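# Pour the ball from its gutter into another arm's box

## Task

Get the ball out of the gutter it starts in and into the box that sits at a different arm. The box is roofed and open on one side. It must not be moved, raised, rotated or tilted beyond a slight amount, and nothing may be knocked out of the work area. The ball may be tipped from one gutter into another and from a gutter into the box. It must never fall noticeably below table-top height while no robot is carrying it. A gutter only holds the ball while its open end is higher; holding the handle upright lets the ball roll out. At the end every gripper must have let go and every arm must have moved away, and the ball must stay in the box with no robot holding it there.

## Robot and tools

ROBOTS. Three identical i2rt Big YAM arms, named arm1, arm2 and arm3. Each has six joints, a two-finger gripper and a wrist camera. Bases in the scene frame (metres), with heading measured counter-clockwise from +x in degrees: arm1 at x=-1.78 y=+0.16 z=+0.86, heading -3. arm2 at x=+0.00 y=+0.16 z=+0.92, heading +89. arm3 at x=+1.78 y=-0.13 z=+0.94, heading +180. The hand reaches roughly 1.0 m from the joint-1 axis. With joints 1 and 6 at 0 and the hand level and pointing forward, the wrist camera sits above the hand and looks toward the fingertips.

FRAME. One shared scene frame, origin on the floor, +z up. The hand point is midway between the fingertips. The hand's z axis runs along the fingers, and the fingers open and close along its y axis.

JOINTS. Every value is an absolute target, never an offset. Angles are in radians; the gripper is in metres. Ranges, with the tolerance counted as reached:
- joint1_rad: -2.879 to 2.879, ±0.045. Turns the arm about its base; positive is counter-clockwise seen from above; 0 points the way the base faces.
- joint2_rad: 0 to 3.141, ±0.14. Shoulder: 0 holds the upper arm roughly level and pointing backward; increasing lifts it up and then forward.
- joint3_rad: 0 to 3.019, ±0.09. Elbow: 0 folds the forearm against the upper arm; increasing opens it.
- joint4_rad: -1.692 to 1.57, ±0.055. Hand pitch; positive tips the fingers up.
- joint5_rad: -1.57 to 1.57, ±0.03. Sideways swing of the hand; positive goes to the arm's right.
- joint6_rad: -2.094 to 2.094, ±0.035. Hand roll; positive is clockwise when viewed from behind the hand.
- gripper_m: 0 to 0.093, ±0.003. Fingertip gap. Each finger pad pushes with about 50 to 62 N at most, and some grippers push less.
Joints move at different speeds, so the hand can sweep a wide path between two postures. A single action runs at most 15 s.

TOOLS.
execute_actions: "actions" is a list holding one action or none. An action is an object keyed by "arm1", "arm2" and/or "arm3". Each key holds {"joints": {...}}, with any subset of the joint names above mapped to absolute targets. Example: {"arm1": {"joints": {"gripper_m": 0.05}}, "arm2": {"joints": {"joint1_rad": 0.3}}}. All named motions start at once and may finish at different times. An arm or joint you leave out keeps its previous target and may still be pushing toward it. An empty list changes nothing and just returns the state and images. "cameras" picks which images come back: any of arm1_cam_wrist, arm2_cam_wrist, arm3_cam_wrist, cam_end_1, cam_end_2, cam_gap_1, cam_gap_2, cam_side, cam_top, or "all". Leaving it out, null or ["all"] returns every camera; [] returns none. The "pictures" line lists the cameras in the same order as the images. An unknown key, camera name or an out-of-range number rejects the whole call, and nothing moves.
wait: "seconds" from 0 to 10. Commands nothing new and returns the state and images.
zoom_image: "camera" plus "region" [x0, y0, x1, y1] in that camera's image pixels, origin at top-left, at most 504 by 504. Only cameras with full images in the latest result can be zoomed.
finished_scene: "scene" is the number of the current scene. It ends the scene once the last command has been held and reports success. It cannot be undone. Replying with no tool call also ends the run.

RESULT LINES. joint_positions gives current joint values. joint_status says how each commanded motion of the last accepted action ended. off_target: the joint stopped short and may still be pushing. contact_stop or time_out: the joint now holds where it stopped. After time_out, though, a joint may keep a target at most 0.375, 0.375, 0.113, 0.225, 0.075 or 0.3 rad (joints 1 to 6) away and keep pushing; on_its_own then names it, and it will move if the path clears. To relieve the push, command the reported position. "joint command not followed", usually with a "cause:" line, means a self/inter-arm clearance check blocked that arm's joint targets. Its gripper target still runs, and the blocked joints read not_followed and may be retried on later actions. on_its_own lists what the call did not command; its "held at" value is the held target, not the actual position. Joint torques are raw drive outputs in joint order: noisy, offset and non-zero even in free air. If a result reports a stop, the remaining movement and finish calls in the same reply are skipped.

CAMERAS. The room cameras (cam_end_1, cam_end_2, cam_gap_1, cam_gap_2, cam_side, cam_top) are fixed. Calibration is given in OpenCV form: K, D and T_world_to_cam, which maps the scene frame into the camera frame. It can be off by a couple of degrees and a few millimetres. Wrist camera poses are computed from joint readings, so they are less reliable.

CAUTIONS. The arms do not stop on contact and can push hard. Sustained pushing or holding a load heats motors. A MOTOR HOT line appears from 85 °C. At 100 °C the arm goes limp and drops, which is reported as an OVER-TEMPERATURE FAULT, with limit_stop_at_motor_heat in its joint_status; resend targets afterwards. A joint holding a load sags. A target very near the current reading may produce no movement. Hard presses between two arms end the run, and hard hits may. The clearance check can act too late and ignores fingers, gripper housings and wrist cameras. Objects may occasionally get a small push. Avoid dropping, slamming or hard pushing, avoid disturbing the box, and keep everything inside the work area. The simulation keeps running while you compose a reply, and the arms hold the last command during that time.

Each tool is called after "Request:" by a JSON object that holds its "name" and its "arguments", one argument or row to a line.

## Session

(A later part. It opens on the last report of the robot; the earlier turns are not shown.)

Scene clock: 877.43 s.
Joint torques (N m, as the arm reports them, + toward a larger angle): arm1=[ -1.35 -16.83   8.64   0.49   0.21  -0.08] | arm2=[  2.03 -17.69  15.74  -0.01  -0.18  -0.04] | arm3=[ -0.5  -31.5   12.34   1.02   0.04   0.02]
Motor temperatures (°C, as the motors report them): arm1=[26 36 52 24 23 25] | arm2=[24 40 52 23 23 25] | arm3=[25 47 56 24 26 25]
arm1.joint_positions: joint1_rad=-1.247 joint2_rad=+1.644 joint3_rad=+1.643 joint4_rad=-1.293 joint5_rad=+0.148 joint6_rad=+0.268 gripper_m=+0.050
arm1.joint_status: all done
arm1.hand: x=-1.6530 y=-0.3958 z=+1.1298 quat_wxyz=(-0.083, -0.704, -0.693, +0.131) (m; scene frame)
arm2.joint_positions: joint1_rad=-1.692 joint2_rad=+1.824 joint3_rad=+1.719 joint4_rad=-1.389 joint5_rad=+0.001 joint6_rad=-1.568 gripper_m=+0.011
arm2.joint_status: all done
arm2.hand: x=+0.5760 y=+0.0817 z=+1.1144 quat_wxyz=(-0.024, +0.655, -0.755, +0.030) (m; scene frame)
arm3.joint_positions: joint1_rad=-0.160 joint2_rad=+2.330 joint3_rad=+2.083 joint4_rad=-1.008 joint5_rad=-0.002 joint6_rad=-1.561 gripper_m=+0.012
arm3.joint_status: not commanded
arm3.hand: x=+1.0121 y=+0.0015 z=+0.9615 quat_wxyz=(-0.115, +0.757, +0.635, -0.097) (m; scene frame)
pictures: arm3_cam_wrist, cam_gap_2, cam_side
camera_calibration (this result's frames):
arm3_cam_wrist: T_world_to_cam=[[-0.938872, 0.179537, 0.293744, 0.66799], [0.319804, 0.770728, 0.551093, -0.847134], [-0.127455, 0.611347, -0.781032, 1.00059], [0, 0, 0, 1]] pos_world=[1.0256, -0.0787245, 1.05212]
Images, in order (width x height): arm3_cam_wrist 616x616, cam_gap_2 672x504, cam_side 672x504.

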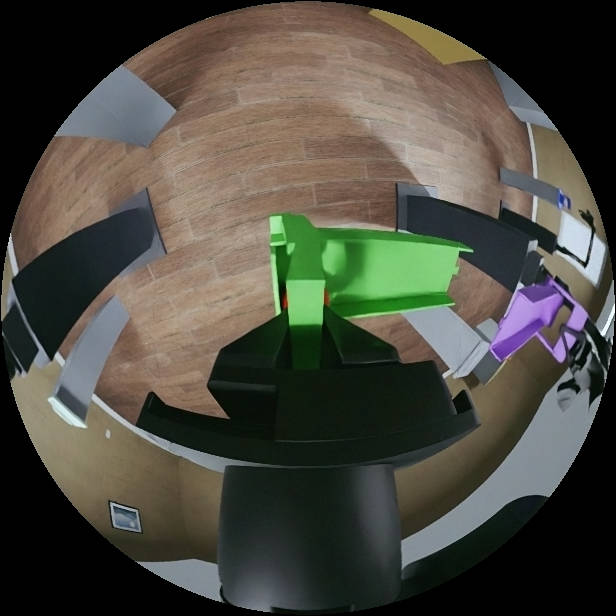

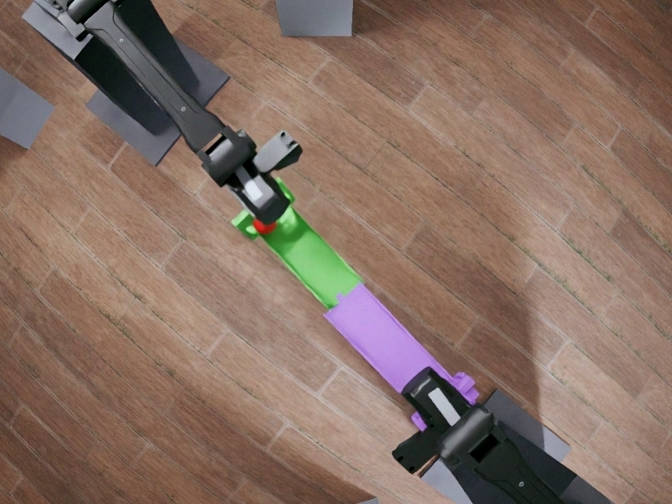

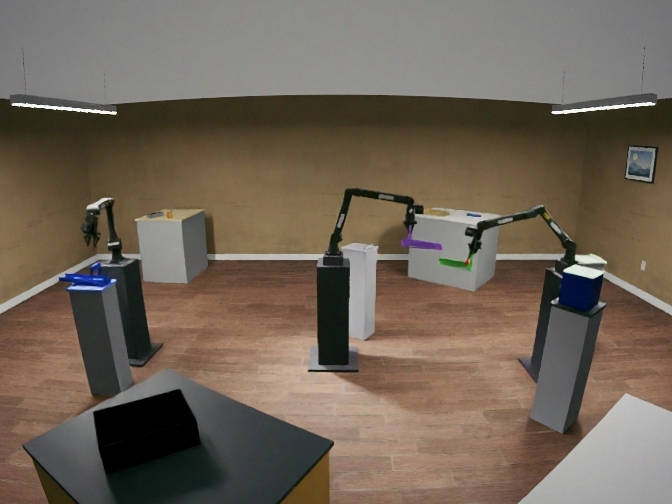

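Request:
{"name": "execute_actions", "arguments": {
  "actions": [
    {"arm2":{"joints":{"joint1_rad":-0.27,"joint2_rad":1.62,"joint4_rad":-1.2}},"arm1":{"joints":{"joint1_rad":-0.6,"joint2_rad":1.0,"joint3_rad":0.9,"joint4_rad":-0.6,"joint5_rad":0.0,"joint6_rad":0.0}}}
  ],
  "cameras": ["cam_end_2","cam_side"]
}}

Request:
{"name": "execute_actions", "arguments": {
  "actions": [
    {"arm2":{"joints":{"joint2_rad":1.72,"joint3_rad":1.55,"joint4_rad":-1.175,"joint5_rad":0.32,"joint6_rad":0.305}},"arm3":{"joints":{"joint2_rad":2.05,"joint4_rad":-0.85}}}
  ],
  "cameras": ["arm2_cam_wrist","arm3_cam_wrist","cam_end_2","cam_side"]
}}

Scene clock: 921.87 s.
Joint torques (N m, as the arm reports them, + toward a larger angle): arm1=[-0.24 -5.77  8.5   2.14  0.1  -0.23] | arm2=[  1.03 -17.21  13.97   1.5   -0.08  -0.01] | arm3=[ -0.41 -30.7   12.54   1.03   0.    -0.07]
Motor temperatures (°C, as the motors report them): arm1=[26 35 53 24 23 25] | arm2=[24 40 53 23 23 25] | arm3=[25 49 57 24 26 25]
arm1.joint_positions: joint1_rad=-0.607 joint2_rad=+0.995 joint3_rad=+0.904 joint4_rad=-0.624 joint5_rad=-0.002 joint6_rad=+0.009 gripper_m=+0.050
arm1.joint_status: all done
arm1.hand: x=-1.4330 y=-0.1123 z=+1.1509 quat_wxyz=(-0.394, -0.298, -0.860, +0.131) (m; scene frame)
arm2.joint_positions: joint1_rad=-0.263 joint2_rad=+1.635 joint3_rad=+1.748 joint4_rad=-1.210 joint5_rad=-0.002 joint6_rad=-1.568 gripper_m=+0.011
arm2.joint_status: all done
arm2.hand: x=+0.1681 y=+0.7446 z=+1.2466 quat_wxyz=(-0.231, +0.963, -0.137, +0.031) (m; scene frame)
arm3.joint_positions: joint1_rad=-0.160 joint2_rad=+2.330 joint3_rad=+2.083 joint4_rad=-1.008 joint5_rad=-0.002 joint6_rad=-1.561 gripper_m=+0.012
arm3.joint_status: not commanded
arm3.hand: x=+1.0121 y=+0.0015 z=+0.9615 quat_wxyz=(-0.115, +0.757, +0.635, -0.097) (m; scene frame)
pictures: cam_end_2, cam_side
Images, in order (width x height): cam_end_2 672x504, cam_side 672x504.

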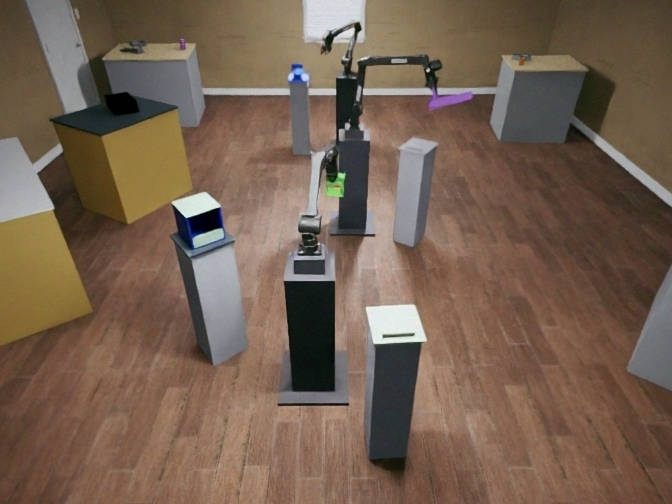

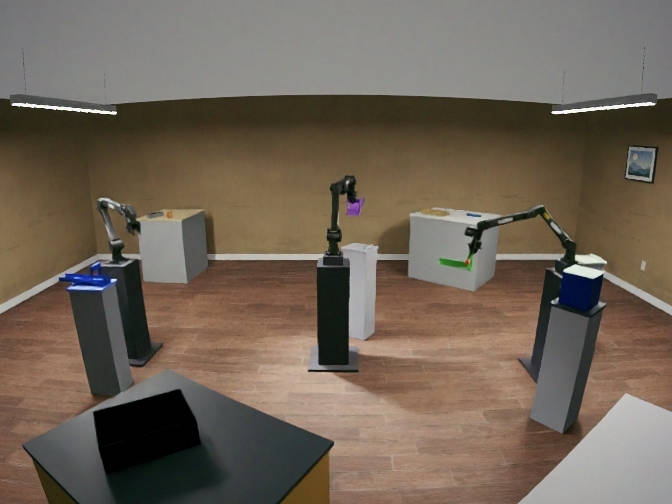

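Scene clock: 924.17 s.
Joint torques (N m, as the arm reports them, + toward a larger angle): arm1=[-0.23 -5.86  8.44  2.14  0.11 -0.22] | arm2=[  1.23 -18.45  13.02   1.31   0.31   0.05] | arm3=[ -0.17 -26.46  11.27   1.81   0.06   0.04]
Motor temperatures (°C, as the motors report them): arm1=[26 34 53 24 23 25] | arm2=[24 40 53 23 23 25] | arm3=[25 49 57 24 26 25]
arm1.joint_positions: joint1_rad=-0.607 joint2_rad=+0.995 joint3_rad=+0.904 joint4_rad=-0.624 joint5_rad=-0.002 joint6_rad=+0.009 gripper_m=+0.050
arm1.joint_status: not commanded
arm1.hand: x=-1.4330 y=-0.1123 z=+1.1509 quat_wxyz=(-0.394, -0.298, -0.860, +0.131) (m; scene frame)
arm2.joint_positions: joint1_rad=-0.263 joint2_rad=+1.746 joint3_rad=+1.523 joint4_rad=-1.190 joint5_rad=+0.315 joint6_rad=+0.298 gripper_m=+0.011
arm2.joint_status: all done
arm2.hand: x=+0.2083 y=+0.6900 z=+1.0911 quat_wxyz=(-0.165, +0.458, -0.872, +0.055) (m; scene frame)
arm3.joint_positions: joint1_rad=-0.160 joint2_rad=+2.067 joint3_rad=+2.112 joint4_rad=-0.867 joint5_rad=-0.002 joint6_rad=-1.561 gripper_m=+0.012
arm3.joint_status: all done
arm3.hand: x=+0.9771 y=+0.0065 z=+1.1981 quat_wxyz=(-0.274, +0.714, +0.600, -0.233) (m; scene frame)
pictures: arm2_cam_wrist, arm3_cam_wrist, cam_end_2, cam_side
camera_calibration (this result's frames):
arm2_cam_wrist: T_world_to_cam=[[0.784449, -0.573724, 0.235543, -0.0241053], [-0.619226, -0.703335, 0.349111, 0.240557], [-0.0346279, -0.419714, -0.906996, 1.41136], [0, 0, 0, 1]] pos_world=[0.216741, 0.747731, 1.20179]
arm3_cam_wrist: T_world_to_cam=[[-0.730371, 0.143135, 0.667886, -0.0870468], [0.529693, 0.736041, 0.421508, -1.01973], [-0.431258, 0.661632, -0.6134, 1.27355], [0, 0, 0, 1]] pos_world=[1.0258, -0.0795959, 1.26916]
Images, in order (width x height): arm2_cam_wrist 616x616, arm3_cam_wrist 616x616, cam_end_2 672x504, cam_side 672x504.

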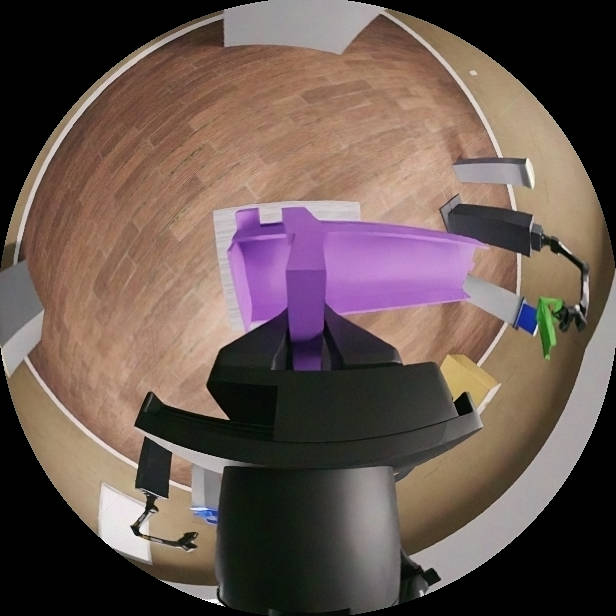

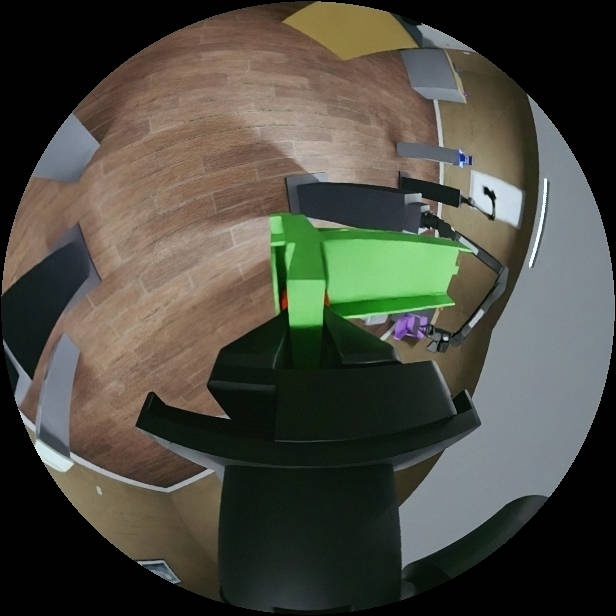

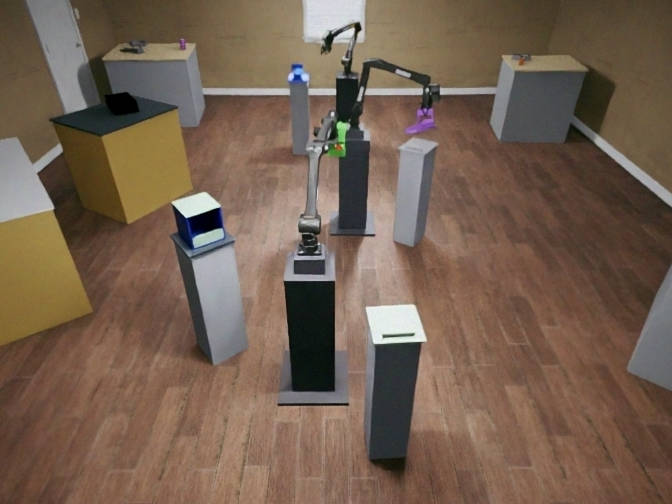

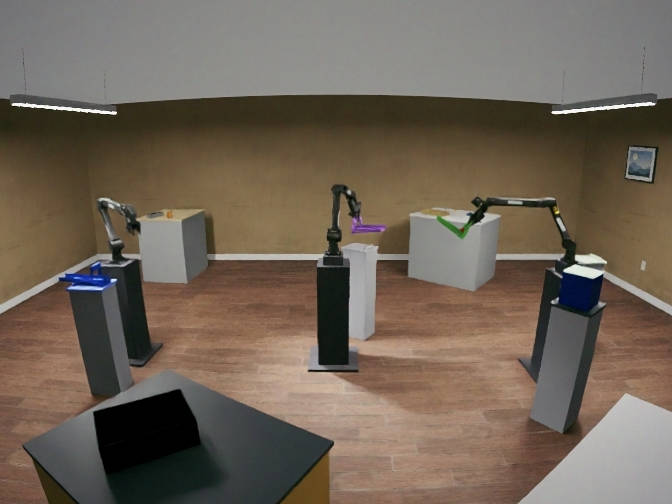

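Request:
{"name": "execute_actions", "arguments": {
  "actions": [
    {"arm2":{"joints":{"joint1_rad":-0.27,"joint2_rad":1.91,"joint3_rad":1.55,"joint5_rad":0.16}},"arm3":{"joints":{"joint1_rad":0.8,"joint2_rad":1.65,"joint3_rad":1.72}}}
  ],
  "cameras": ["arm2_cam_wrist","arm3_cam_wrist","cam_end_2","cam_top"]
}}

Scene clock: 933.87 s.
Joint torques (N m, as the arm reports them, + toward a larger angle): arm1=[-0.22 -5.78  8.44  2.09  0.11 -0.21] | arm2=[  1.24 -20.18  11.86   0.89   0.11   0.05] | arm3=[ -0.14 -21.05   9.92   1.78   0.05   0.02]
Motor temperatures (°C, as the motors report them): arm1=[26 33 52 24 23 25] | arm2=[24 41 51 23 23 25] | arm3=[25 48 56 24 26 25]
arm1.joint_positions: joint1_rad=-0.607 joint2_rad=+0.995 joint3_rad=+0.904 joint4_rad=-0.624 joint5_rad=-0.002 joint6_rad=+0.009 gripper_m=+0.050
arm1.joint_status: not commanded
arm1.hand: x=-1.4330 y=-0.1123 z=+1.1509 quat_wxyz=(-0.394, -0.298, -0.860, +0.131) (m; scene frame)
arm2.joint_positions: joint1_rad=-0.263 joint2_rad=+1.935 joint3_rad=+1.523 joint4_rad=-1.188 joint5_rad=+0.158 joint6_rad=+0.299 gripper_m=+0.011
arm2.joint_status: all done
arm2.hand: x=+0.1826 y=+0.6956 z=+0.9822 quat_wxyz=(-0.045, +0.475, -0.876, +0.066) (m; scene frame)
arm3.joint_positions: joint1_rad=+0.806 joint2_rad=+1.667 joint3_rad=+1.704 joint4_rad=-0.866 joint5_rad=-0.002 joint6_rad=-1.562 gripper_m=+0.012
arm3.joint_status: all done
arm3.hand: x=+1.3063 y=-0.6111 z=+1.2667 quat_wxyz=(-0.129, +0.356, +0.863, -0.334) (m; scene frame)
pictures: arm2_cam_wrist, arm3_cam_wrist, cam_end_2, cam_top
camera_calibration (this result's frames):
arm2_cam_wrist: T_world_to_cam=[[0.828005, -0.541004, 0.147381, 0.0808064], [-0.521579, -0.646643, 0.556604, 0.00560036], [-0.205822, -0.537742, -0.8176, 1.33963], [0, 0, 0, 1]] pos_world=[0.211738, 0.767712, 1.08025]
arm3_cam_wrist: T_world_to_cam=[[-0.540072, -0.517058, 0.664058, -0.451214], [-0.310138, 0.855768, 0.414097, 0.411118], [-0.782392, 0.0176921, -0.622535, 1.94296], [0, 0, 0, 1]] pos_world=[1.40397, -0.6195, 1.33895]
Images, in order (width x height): arm2_cam_wrist 616x616, arm3_cam_wrist 616x616, cam_end_2 672x504, cam_top 672x504.

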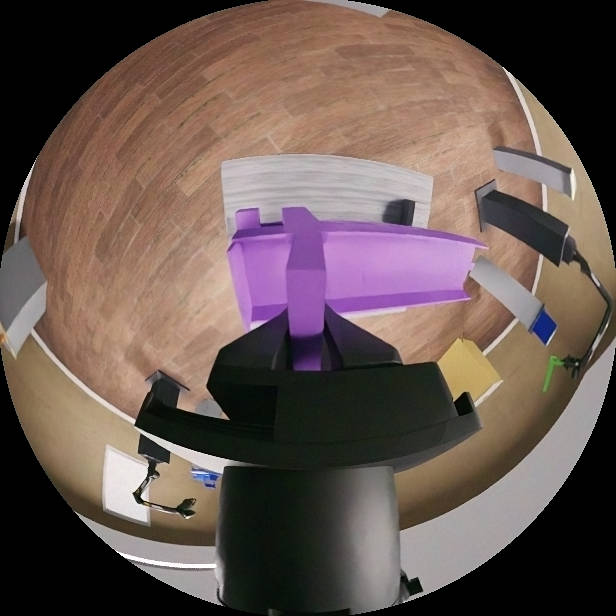

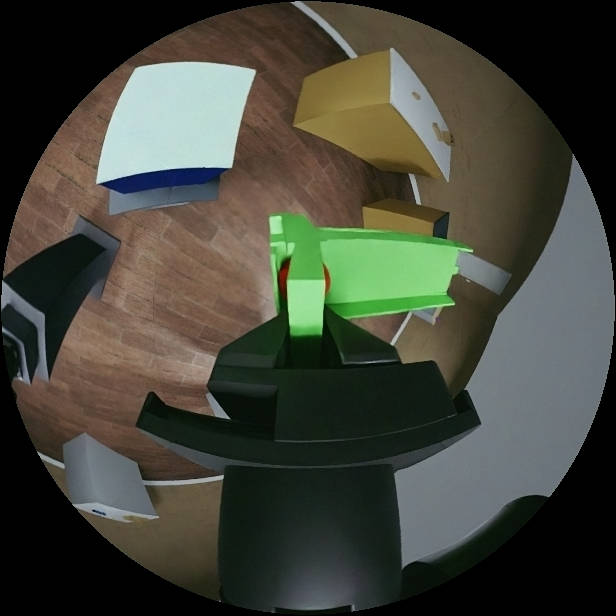

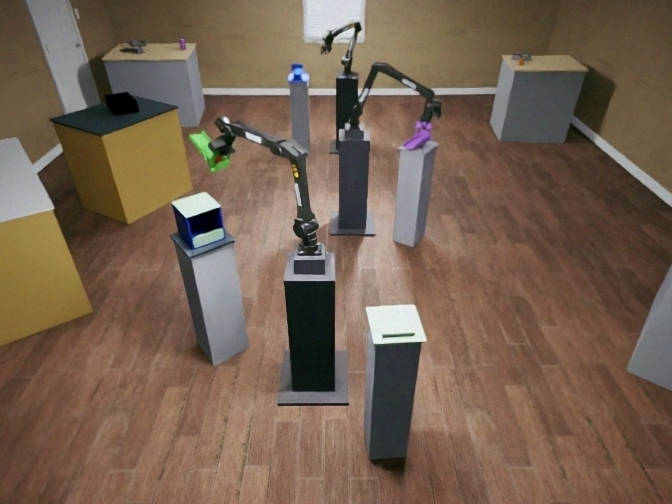

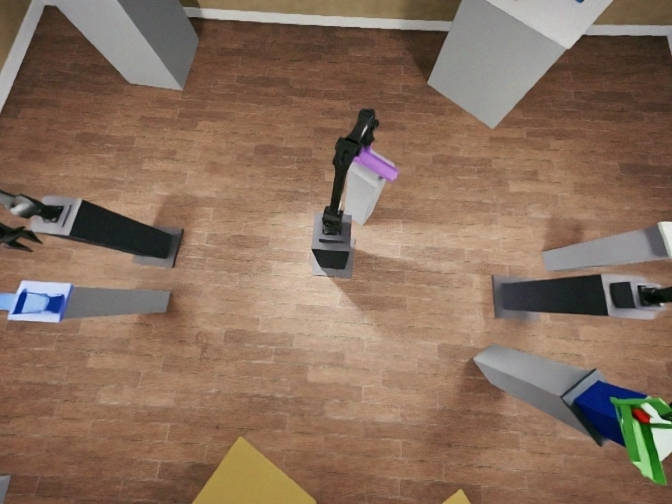

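Request:
{"name": "zoom_image", "arguments": {
  "camera": "arm3_cam_wrist",
  "region": [80, 40, 280, 240]
}}

Request:
{"name": "zoom_image", "arguments": {
  "camera": "cam_end_2",
  "region": [150, 170, 260, 270]
}}

Region (80, 40, 280, 240) of arm3_cam_wrist's 616x616 image, scaled by 2.520, with more detail than that image has.

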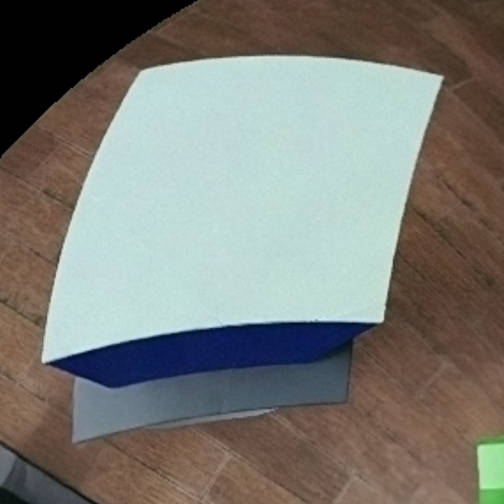

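Region (150, 170, 260, 270) of cam_end_2's 672x504 image, scaled by 4.582, with more detail than that image has; it fills the top 458 rows of this view, and the rest is white.

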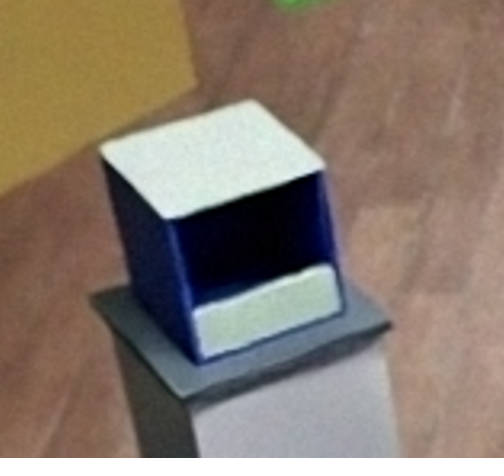

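Request:
{"name": "execute_actions", "arguments": {
  "actions": [
    {"arm2":{"joints":{"joint2_rad":1.955}},"arm3":{"joints":{"joint1_rad":1.3}}}
  ],
  "cameras": ["arm2_cam_wrist","arm3_cam_wrist","cam_end_2"]
}}

Scene clock: 996.37 s.
Joint torques (N m, as the arm reports them, + toward a larger angle): arm1=[-0.24 -5.83  8.46  2.11  0.11 -0.22] | arm2=[  1.27 -16.94  11.98   0.88   0.11   0.04] | arm3=[  0.46 -19.76   9.96   1.75   0.     0.08]
Motor temperatures (°C, as the motors report them): arm1=[26 30 52 25 23 25] | arm2=[24 42 49 23 23 25] | arm3=[25 43 53 24 26 25]
arm1.joint_positions: joint1_rad=-0.607 joint2_rad=+0.995 joint3_rad=+0.904 joint4_rad=-0.624 joint5_rad=-0.002 joint6_rad=+0.009 gripper_m=+0.050
arm1.joint_status: not commanded
arm1.hand: x=-1.4330 y=-0.1123 z=+1.1509 quat_wxyz=(-0.394, -0.298, -0.860, +0.131) (m; scene frame)
arm2.joint_positions: joint1_rad=-0.263 joint2_rad=+1.937 joint3_rad=+1.523 joint4_rad=-1.188 joint5_rad=+0.158 joint6_rad=+0.299 gripper_m=+0.011
arm2.joint_status: all done
arm2.hand: x=+0.1826 y=+0.6955 z=+0.9812 quat_wxyz=(-0.044, +0.475, -0.876, +0.067) (m; scene frame)
arm3.joint_positions: joint1_rad=+1.301 joint2_rad=+1.667 joint3_rad=+1.704 joint4_rad=-0.866 joint5_rad=-0.001 joint6_rad=-1.563 gripper_m=+0.012
arm3.joint_status: all done
arm3.hand: x=+1.5920 y=-0.7761 z=+1.2700 quat_wxyz=(-0.042, +0.134, +0.923, -0.357) (m; scene frame)
pictures: arm2_cam_wrist, arm3_cam_wrist, cam_end_2
camera_calibration (this result's frames):
arm2_cam_wrist: T_world_to_cam=[[0.828084, -0.540733, 0.147935, 0.0801748], [-0.521283, -0.645622, 0.558064, 0.00387777], [-0.206254, -0.53924, -0.816505, 1.33875], [0, 0, 0, 1]] pos_world=[0.211753, 0.767766, 1.07907]
arm3_cam_wrist: T_world_to_cam=[[-0.230742, -0.707818, 0.667646, -1.02949], [-0.679468, 0.608364, 0.410142, 1.04056], [-0.696478, -0.359007, -0.621315, 1.74079], [0, 0, 0, 1]] pos_world=[1.6819, -0.736775, 1.34214]
Images, in order (width x height): arm2_cam_wrist 616x616, arm3_cam_wrist 616x616, cam_end_2 672x504.

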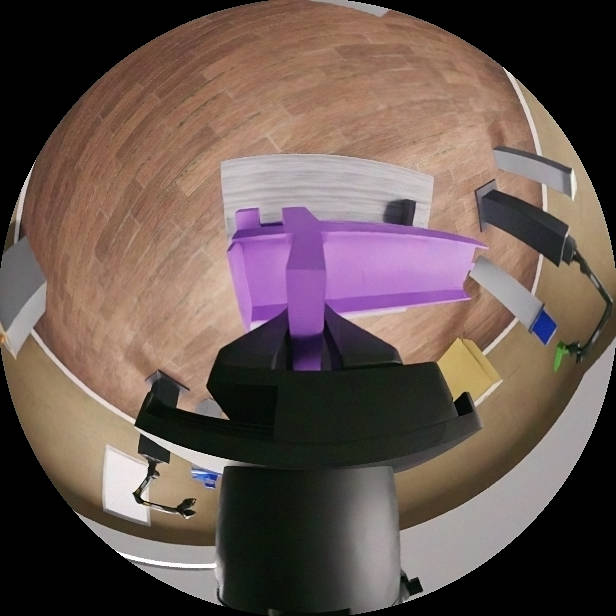

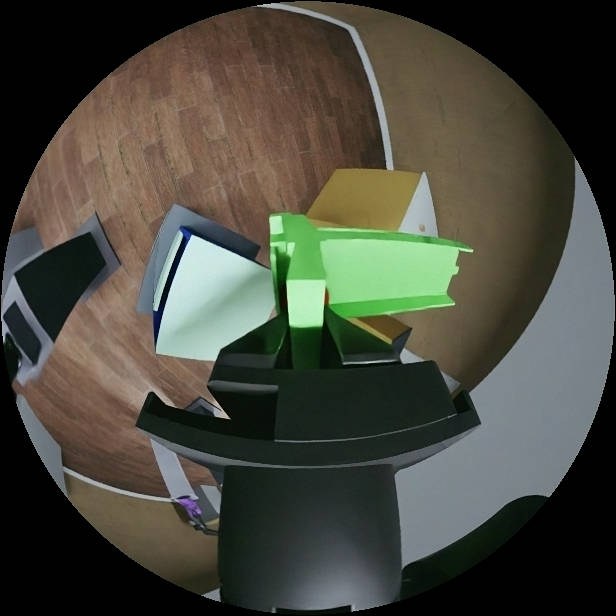

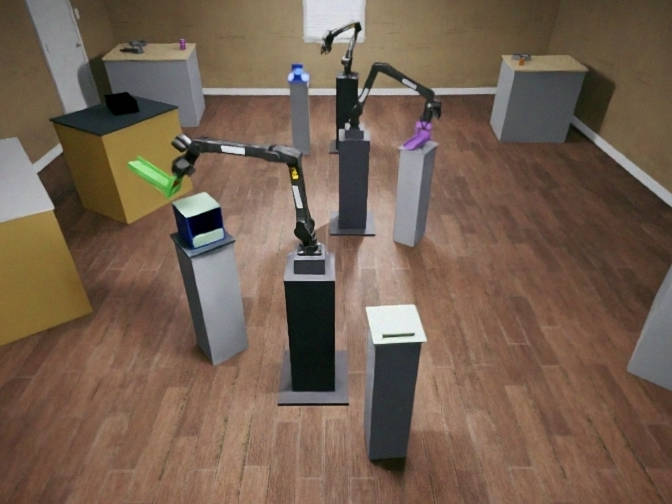

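Request:
{"name": "zoom_image", "arguments": {
  "camera": "arm3_cam_wrist",
  "region": [120, 190, 300, 370]
}}

Region (120, 190, 300, 370) of arm3_cam_wrist's 616x616 image, scaled by 2.800, with more detail than that image has.

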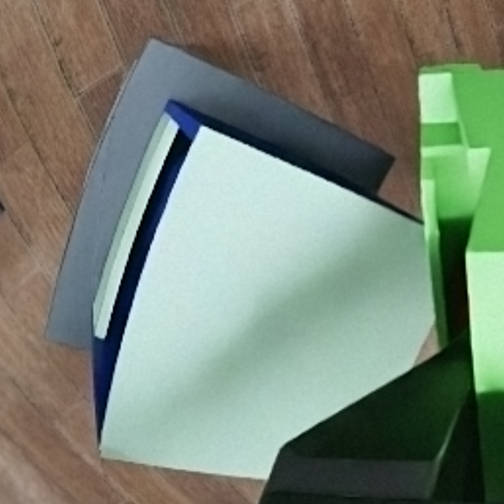

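Request:
{"name": "execute_actions", "arguments": {
  "actions": [
    {"arm2":{"joints":{"gripper_m":0.05}},"arm3":{"joints":{"joint1_rad":1.70,"joint2_rad":1.20,"joint3_rad":1.29,"joint5_rad":0.32}}}
  ],
  "cameras": ["arm2_cam_wrist","arm3_cam_wrist","cam_end_2"]
}}

Scene clock: 1117.87 s.
Joint torques (N m, as the arm reports them, + toward a larger angle): arm1=[-0.22 -5.71  8.45  2.09  0.11 -0.23] | arm2=[  1.22 -17.28  11.98   0.85   0.12   0.05] | arm3=[ -0.7  -11.14  10.52   1.67   0.27   0.05]
Motor temperatures (°C, as the motors report them): arm1=[26 28 52 25 22 25] | arm2=[24 40 49 23 23 25] | arm3=[25 43 54 24 26 25]
arm1.joint_positions: joint1_rad=-0.607 joint2_rad=+0.995 joint3_rad=+0.904 joint4_rad=-0.624 joint5_rad=-0.002 joint6_rad=+0.009 gripper_m=+0.050
arm1.joint_status: not commanded
arm1.hand: x=-1.4330 y=-0.1123 z=+1.1509 quat_wxyz=(-0.394, -0.298, -0.860, +0.131) (m; scene frame)
arm2.joint_positions: joint1_rad=-0.264 joint2_rad=+1.937 joint3_rad=+1.523 joint4_rad=-1.187 joint5_rad=+0.157 joint6_rad=+0.299 gripper_m=+0.050
arm2.joint_status: all done
arm2.hand: x=+0.1828 y=+0.6956 z=+0.9812 quat_wxyz=(-0.045, +0.475, -0.876, +0.067) (m; scene frame)
arm3.joint_positions: joint1_rad=+1.709 joint2_rad=+1.207 joint3_rad=+1.275 joint4_rad=-0.866 joint5_rad=+0.316 joint6_rad=-1.564 gripper_m=+0.012
arm3.joint_status: all done
arm3.hand: x=+1.7878 y=-0.6281 z=+1.3038 quat_wxyz=(-0.114, +0.004, +0.918, -0.381) (m; scene frame)
pictures: arm2_cam_wrist, arm3_cam_wrist, cam_end_2
camera_calibration (this result's frames):
arm2_cam_wrist: T_world_to_cam=[[0.827893, -0.541183, 0.147354, 0.081004], [-0.521452, -0.645884, 0.557603, 0.00473487], [-0.206592, -0.538474, -0.816925, 1.33879], [0, 0, 0, 1]] pos_world=[0.211989, 0.767799, 1.07911]
arm3_cam_wrist: T_world_to_cam=[[0.0655519, -0.712276, 0.698832, -1.47526], [-0.670862, 0.486982, 0.559279, 0.78362], [-0.738679, -0.505482, -0.445916, 1.70603], [0, 0, 0, 1]] pos_world=[1.88262, -0.570028, 1.35344]
Images, in order (width x height): arm2_cam_wrist 616x616, arm3_cam_wrist 616x616, cam_end_2 672x504.

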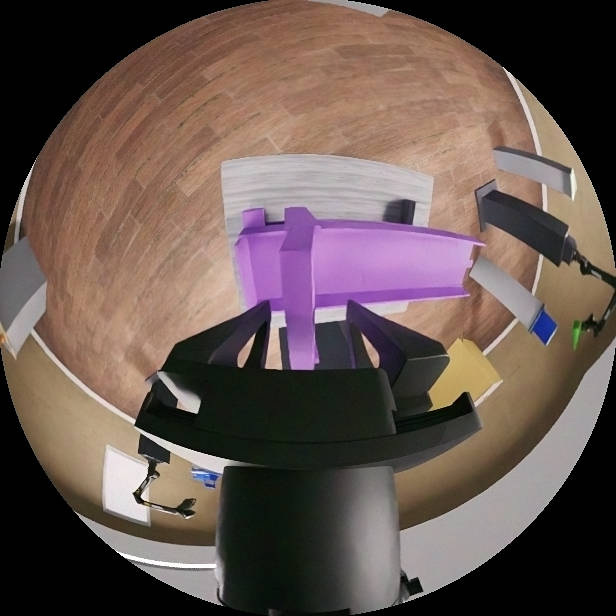

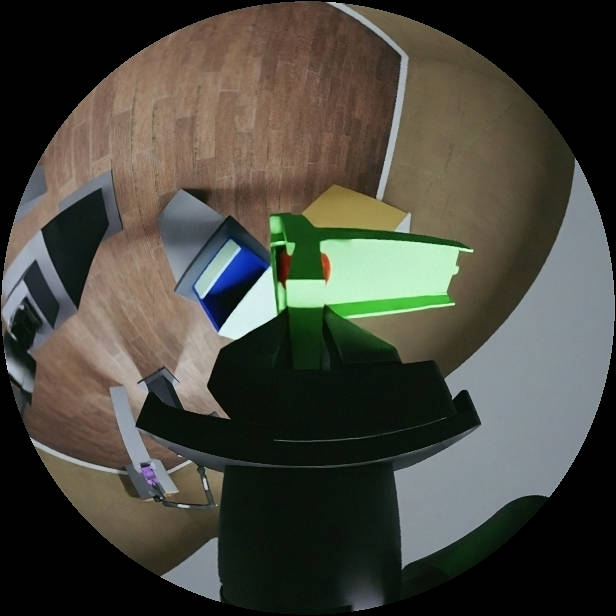

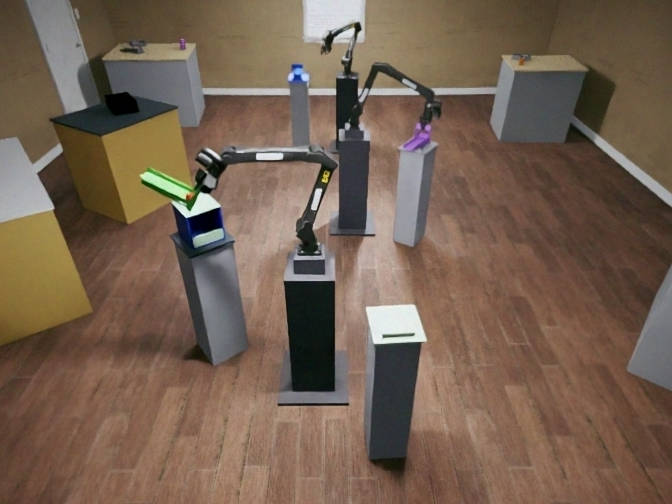

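Request:
{"name": "zoom_image", "arguments": {
  "camera": "arm3_cam_wrist",
  "region": [150, 180, 300, 350]
}}

Region (150, 180, 300, 350) of arm3_cam_wrist's 616x616 image, scaled by 2.965, with more detail than that image has; it fills the left 445 columns of this view, and the rest is white.

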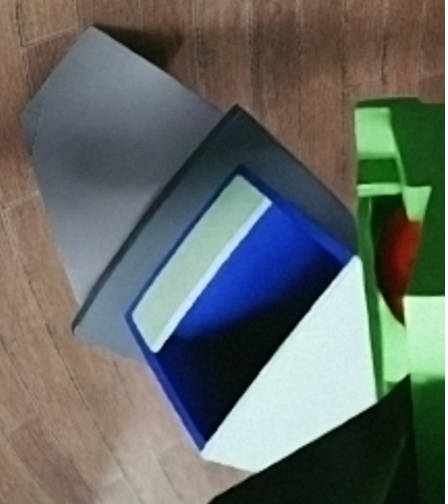

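Request:
{"name": "execute_actions", "arguments": {
  "actions": [
    {"arm2":{"joints":{"joint2_rad":1.65}},"arm3":{"joints":{"joint4_rad":-1.33}}}
  ],
  "cameras": ["arm3_cam_wrist"]
}}

Request:
{"name": "execute_actions", "arguments": {
  "actions": [
    {"arm2":{"joints":{"joint1_rad":0.0,"joint2_rad":1.0,"joint3_rad":0.9,"joint4_rad":-0.6,"joint5_rad":0.0,"joint6_rad":0.0}},"arm3":{"joints":{"joint6_rad":-0.64}}}
  ],
  "cameras": ["arm3_cam_wrist","cam_end_2","cam_side"]
}}

Scene clock: 1142.17 s.
Joint torques (N m, as the arm reports them, + toward a larger angle): arm1=[-0.26 -5.81  8.44  2.11  0.11 -0.22] | arm2=[  1.23 -14.56  12.54   1.4    0.09   0.04] | arm3=[ -1.25 -10.06   9.43   0.8    0.3    0.08]
Motor temperatures (°C, as the motors report them): arm1=[26 27 52 25 22 25] | arm2=[24 40 49 23 23 25] | arm3=[25 40 54 24 26 25]
arm1.joint_positions: joint1_rad=-0.607 joint2_rad=+0.995 joint3_rad=+0.904 joint4_rad=-0.624 joint5_rad=-0.002 joint6_rad=+0.009 gripper_m=+0.050
arm1.joint_status: not commanded
arm1.hand: x=-1.4330 y=-0.1123 z=+1.1509 quat_wxyz=(-0.394, -0.298, -0.860, +0.131) (m; scene frame)
arm2.joint_positions: joint1_rad=-0.264 joint2_rad=+1.637 joint3_rad=+1.533 joint4_rad=-1.187 joint5_rad=+0.159 joint6_rad=+0.299 gripper_m=+0.050
arm2.joint_status: all done
arm2.hand: x=+0.1828 y=+0.6946 z=+1.1487 quat_wxyz=(-0.152, +0.459, -0.874, -0.044) (m; scene frame)
arm3.joint_positions: joint1_rad=+1.709 joint2_rad=+1.207 joint3_rad=+1.275 joint4_rad=-1.326 joint5_rad=+0.316 joint6_rad=-1.564 gripper_m=+0.012
arm3.joint_status: all done
arm3.hand: x=+1.7762 y=-0.5361 z=+1.2480 quat_wxyz=(-0.138, -0.036, +0.976, -0.164) (m; scene frame)
pictures: arm3_cam_wrist
camera_calibration (this result's frames):
arm3_cam_wrist: T_world_to_cam=[[0.1017, -0.945658, 0.308849, -1.07257], [-0.632157, 0.178285, 0.75405, 0.284956], [-0.768137, -0.271928, -0.579673, 2.06357], [0, 0, 0, 1]] pos_world=[1.87432, -0.503944, 1.31259]
Images, in order (width x height): arm3_cam_wrist 616x616.

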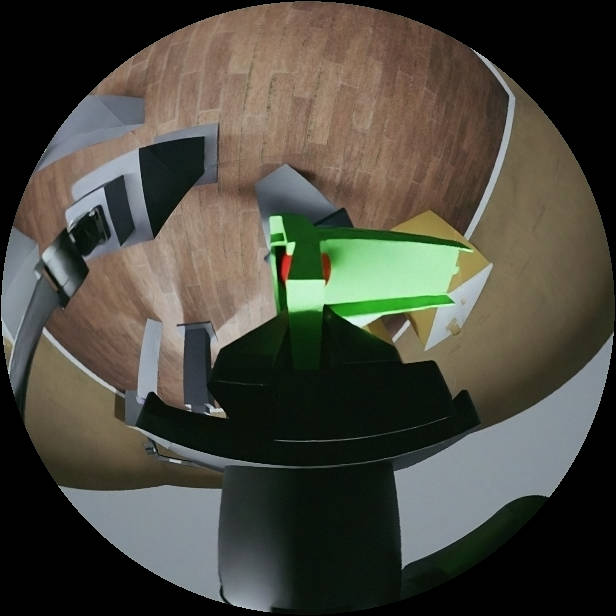

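Scene clock: 1144.00 s.
Joint torques (N m, as the arm reports them, + toward a larger angle): arm1=[-0.13 -5.85  8.45  2.1   0.11 -0.22] | arm2=[ 1.53 -5.17 12.18  2.7  -0.03 -0.09] | arm3=[-0.98 -9.07  9.61  0.9   0.36  0.23]
Motor temperatures (°C, as the motors report them): arm1=[26 27 52 25 22 25] | arm2=[24 40 49 23 23 25] | arm3=[25 40 54 24 26 25]
arm1.joint_positions: joint1_rad=-0.607 joint2_rad=+0.995 joint3_rad=+0.904 joint4_rad=-0.624 joint5_rad=-0.002 joint6_rad=+0.009 gripper_m=+0.050
arm1.joint_status: not commanded
arm1.hand: x=-1.4330 y=-0.1123 z=+1.1509 quat_wxyz=(-0.394, -0.298, -0.860, +0.131) (m; scene frame)
arm2.joint_positions: joint1_rad=+0.002 joint2_rad=+0.990 joint3_rad=+0.897 joint4_rad=-0.624 joint5_rad=-0.001 joint6_rad=+0.008 gripper_m=+0.050
arm2.joint_status: all done
arm2.hand: x=+0.0073 y=+0.5992 z=+1.2066 quat_wxyz=(-0.293, +0.636, -0.651, -0.292) (m; scene frame)
arm3.joint_positions: joint1_rad=+1.709 joint2_rad=+1.207 joint3_rad=+1.275 joint4_rad=-1.326 joint5_rad=+0.316 joint6_rad=-0.651 gripper_m=+0.012
arm3.joint_status: all done
arm3.hand: x=+1.7762 y=-0.5361 z=+1.2480 quat_wxyz=(-0.052, +0.398, +0.892, -0.208) (m; scene frame)
pictures: arm3_cam_wrist, cam_end_2, cam_side
camera_calibration (this result's frames):
arm3_cam_wrist: T_world_to_cam=[[-0.698358, -0.588836, 0.4069, 0.417417], [-0.396712, 0.791623, 0.464706, 0.556654], [-0.595748, 0.163109, -0.786435, 2.24862], [0, 0, 0, 1]] pos_world=[1.85195, -0.561641, 1.33987]
Images, in order (width x height): arm3_cam_wrist 616x616, cam_end_2 672x504, cam_side 672x504.

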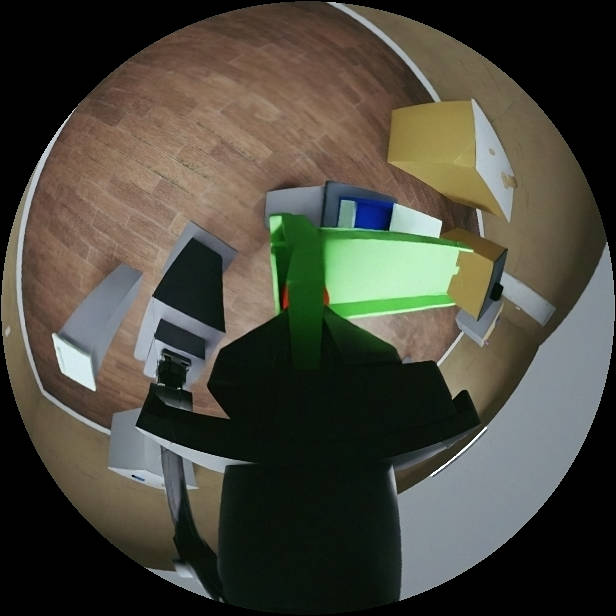

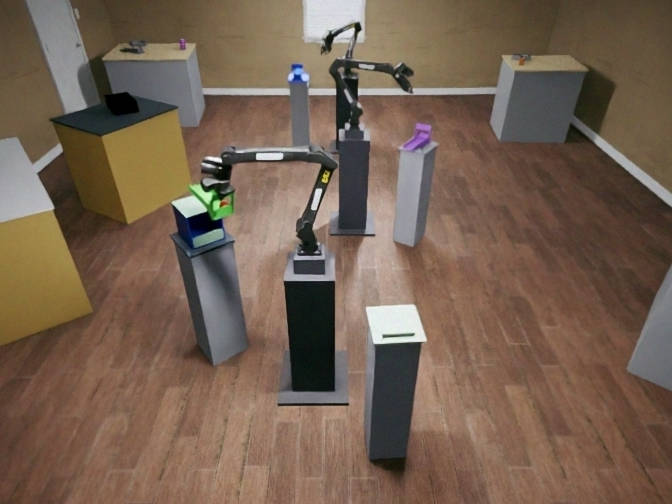

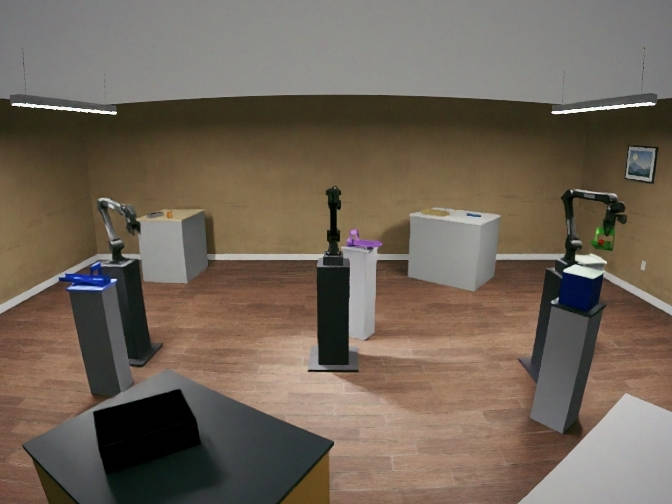

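Request:
{"name": "execute_actions", "arguments": {
  "actions": [
    {"arm3":{"joints":{"joint1_rad":1.74,"joint4_rad":-1.505,"joint5_rad":0.185}}}
  ],
  "cameras": ["arm3_cam_wrist","cam_end_2"]
}}

Scene clock: 1168.13 s.
Joint torques (N m, as the arm reports them, + toward a larger angle): arm1=[-0.17 -5.91  8.43  2.13  0.11 -0.23] | arm2=[ 1.46 -4.92 12.1   2.68 -0.04 -0.09] | arm3=[ 0.76 -9.8   9.28  0.25  0.19  0.16]
Motor temperatures (°C, as the motors report them): arm1=[26 27 51 25 22 25] | arm2=[24 37 49 24 23 25] | arm3=[25 38 54 24 26 25]
arm1.joint_positions: joint1_rad=-0.607 joint2_rad=+0.995 joint3_rad=+0.904 joint4_rad=-0.624 joint5_rad=-0.002 joint6_rad=+0.009 gripper_m=+0.050
arm1.joint_status: not commanded
arm1.hand: x=-1.4330 y=-0.1123 z=+1.1509 quat_wxyz=(-0.394, -0.298, -0.860, +0.131) (m; scene frame)
arm2.joint_positions: joint1_rad=+0.002 joint2_rad=+0.990 joint3_rad=+0.897 joint4_rad=-0.624 joint5_rad=-0.001 joint6_rad=+0.008 gripper_m=+0.050
arm2.joint_status: not commanded
arm2.hand: x=+0.0073 y=+0.5992 z=+1.2066 quat_wxyz=(-0.293, +0.636, -0.651, -0.292) (m; scene frame)
arm3.joint_positions: joint1_rad=+1.732 joint2_rad=+1.207 joint3_rad=+1.275 joint4_rad=-1.497 joint5_rad=+0.184 joint6_rad=-0.650 gripper_m=+0.012
arm3.joint_status: all done
arm3.hand: x=+1.8013 y=-0.4942 z=+1.2337 quat_wxyz=(-0.037, +0.378, +0.919, -0.104) (m; scene frame)
pictures: arm3_cam_wrist, cam_end_2
camera_calibration (this result's frames):
arm3_cam_wrist: T_world_to_cam=[[-0.696877, -0.68426, 0.214828, 0.652562], [-0.488809, 0.672348, 0.555891, 0.534593], [-0.524813, 0.282377, -0.803016, 2.19716], [0, 0, 0, 1]] pos_world=[1.86917, -0.533338, 1.32699]
Images, in order (width x height): arm3_cam_wrist 616x616, cam_end_2 672x504.

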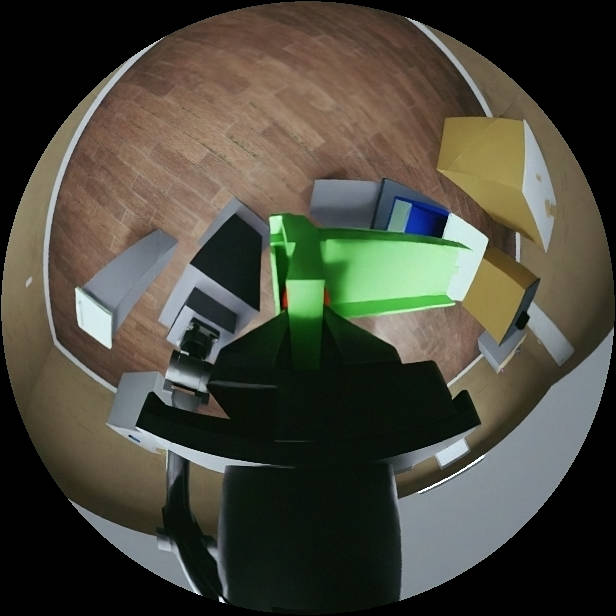

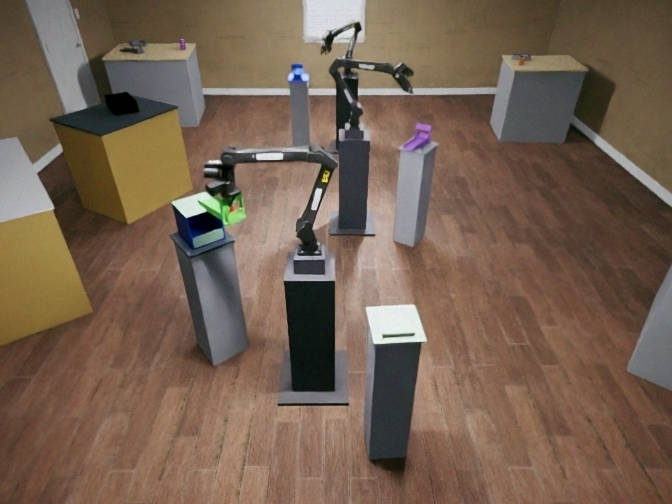

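Request:
{"name": "execute_actions", "arguments": {
  "actions": [
    {"arm3":{"joints":{"joint2_rad":1.24,"joint3_rad":1.15,"joint4_rad":-1.30}}}
  ],
  "cameras": []
}}

Request:
{"name": "execute_actions", "arguments": {
  "actions": [
    {"arm3":{"joints":{"joint2_rad":1.27,"joint3_rad":1.01,"joint4_rad":-1.12}}}
  ],
  "cameras": ["arm3_cam_wrist","cam_end_2"]
}}

Scene clock: 1217.60 s.
Joint torques (N m, as the arm reports them, + toward a larger angle): arm1=[-0.27 -5.78  8.43  2.13  0.1  -0.23] | arm2=[ 1.46 -4.95 12.09  2.69 -0.03 -0.09] | arm3=[  1.45 -10.63   9.35   1.16   0.22   0.19]
Motor temperatures (°C, as the motors report them): arm1=[26 27 51 25 22 25] | arm2=[24 36 49 24 23 25] | arm3=[25 37 53 24 26 25]
arm1.joint_positions: joint1_rad=-0.607 joint2_rad=+0.995 joint3_rad=+0.904 joint4_rad=-0.624 joint5_rad=-0.002 joint6_rad=+0.009 gripper_m=+0.050
arm1.joint_status: not commanded
arm1.hand: x=-1.4330 y=-0.1123 z=+1.1509 quat_wxyz=(-0.394, -0.298, -0.860, +0.131) (m; scene frame)
arm2.joint_positions: joint1_rad=+0.002 joint2_rad=+0.990 joint3_rad=+0.897 joint4_rad=-0.624 joint5_rad=-0.001 joint6_rad=+0.008 gripper_m=+0.050
arm2.joint_status: not commanded
arm2.hand: x=+0.0073 y=+0.5992 z=+1.2066 quat_wxyz=(-0.293, +0.636, -0.651, -0.292) (m; scene frame)
arm3.joint_positions: joint1_rad=+1.732 joint2_rad=+1.255 joint3_rad=+1.131 joint4_rad=-1.314 joint5_rad=+0.183 joint6_rad=-0.650 gripper_m=+0.012
arm3.joint_status: all done
arm3.hand: x=+1.8045 y=-0.5079 z=+1.1629 quat_wxyz=(-0.039, +0.377, +0.920, -0.100) (m; scene frame)
pictures: none
No camera images: the call's "cameras" was empty. Leave "cameras" out to get every camera's image.

Scene clock: 1218.53 s.
Joint torques (N m, as the arm reports them, + toward a larger angle): arm1=[-0.26 -5.83  8.47  2.12  0.1  -0.23] | arm2=[ 1.46 -4.93 12.09  2.69 -0.04 -0.09] | arm3=[  0.87 -10.53   9.39   0.97   0.23   0.12]
Motor temperatures (°C, as the motors report them): arm1=[26 27 51 25 22 25] | arm2=[24 36 49 24 23 25] | arm3=[25 37 53 24 26 25]
arm1.joint_positions: joint1_rad=-0.607 joint2_rad=+0.995 joint3_rad=+0.904 joint4_rad=-0.624 joint5_rad=-0.002 joint6_rad=+0.009 gripper_m=+0.050
arm1.joint_status: not commanded
arm1.hand: x=-1.4330 y=-0.1123 z=+1.1509 quat_wxyz=(-0.394, -0.298, -0.860, +0.131) (m; scene frame)
arm2.joint_positions: joint1_rad=+0.002 joint2_rad=+0.990 joint3_rad=+0.897 joint4_rad=-0.624 joint5_rad=-0.001 joint6_rad=+0.008 gripper_m=+0.050
arm2.joint_status: not commanded
arm2.hand: x=+0.0073 y=+0.5992 z=+1.2066 quat_wxyz=(-0.293, +0.636, -0.651, -0.292) (m; scene frame)
arm3.joint_positions: joint1_rad=+1.732 joint2_rad=+1.279 joint3_rad=+0.991 joint4_rad=-1.135 joint5_rad=+0.183 joint6_rad=-0.649 gripper_m=+0.012
arm3.joint_status: all done
arm3.hand: x=+1.8053 y=-0.5080 z=+1.1038 quat_wxyz=(-0.035, +0.378, +0.919, -0.107) (m; scene frame)
pictures: arm3_cam_wrist, cam_end_2
camera_calibration (this result's frames):
arm3_cam_wrist: T_world_to_cam=[[-0.697504, -0.682647, 0.217903, 0.672379], [-0.48958, 0.676028, 0.550725, 0.626943], [-0.523259, 0.277452, -0.805742, 2.09649], [0, 0, 0, 1]] pos_world=[1.87293, -0.546511, 1.19745]
Images, in order (width x height): arm3_cam_wrist 616x616, cam_end_2 672x504.

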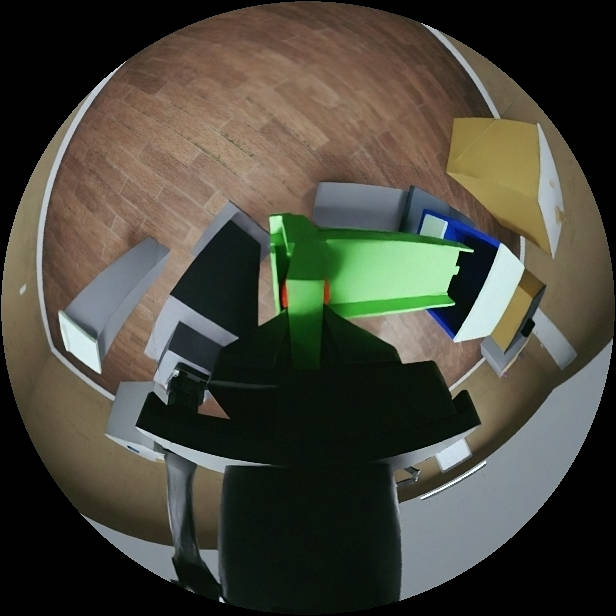

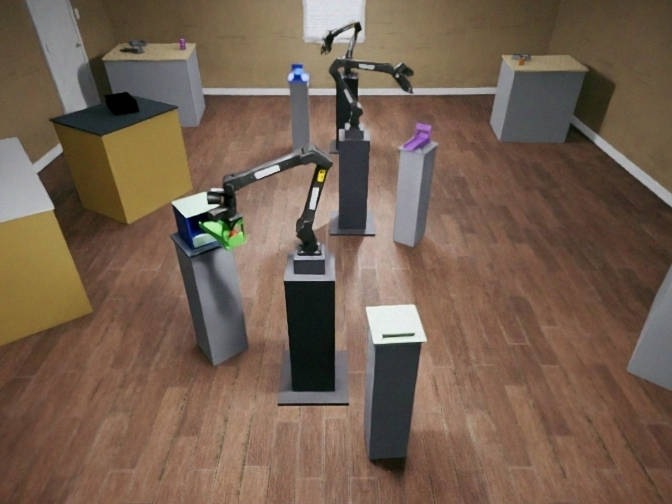

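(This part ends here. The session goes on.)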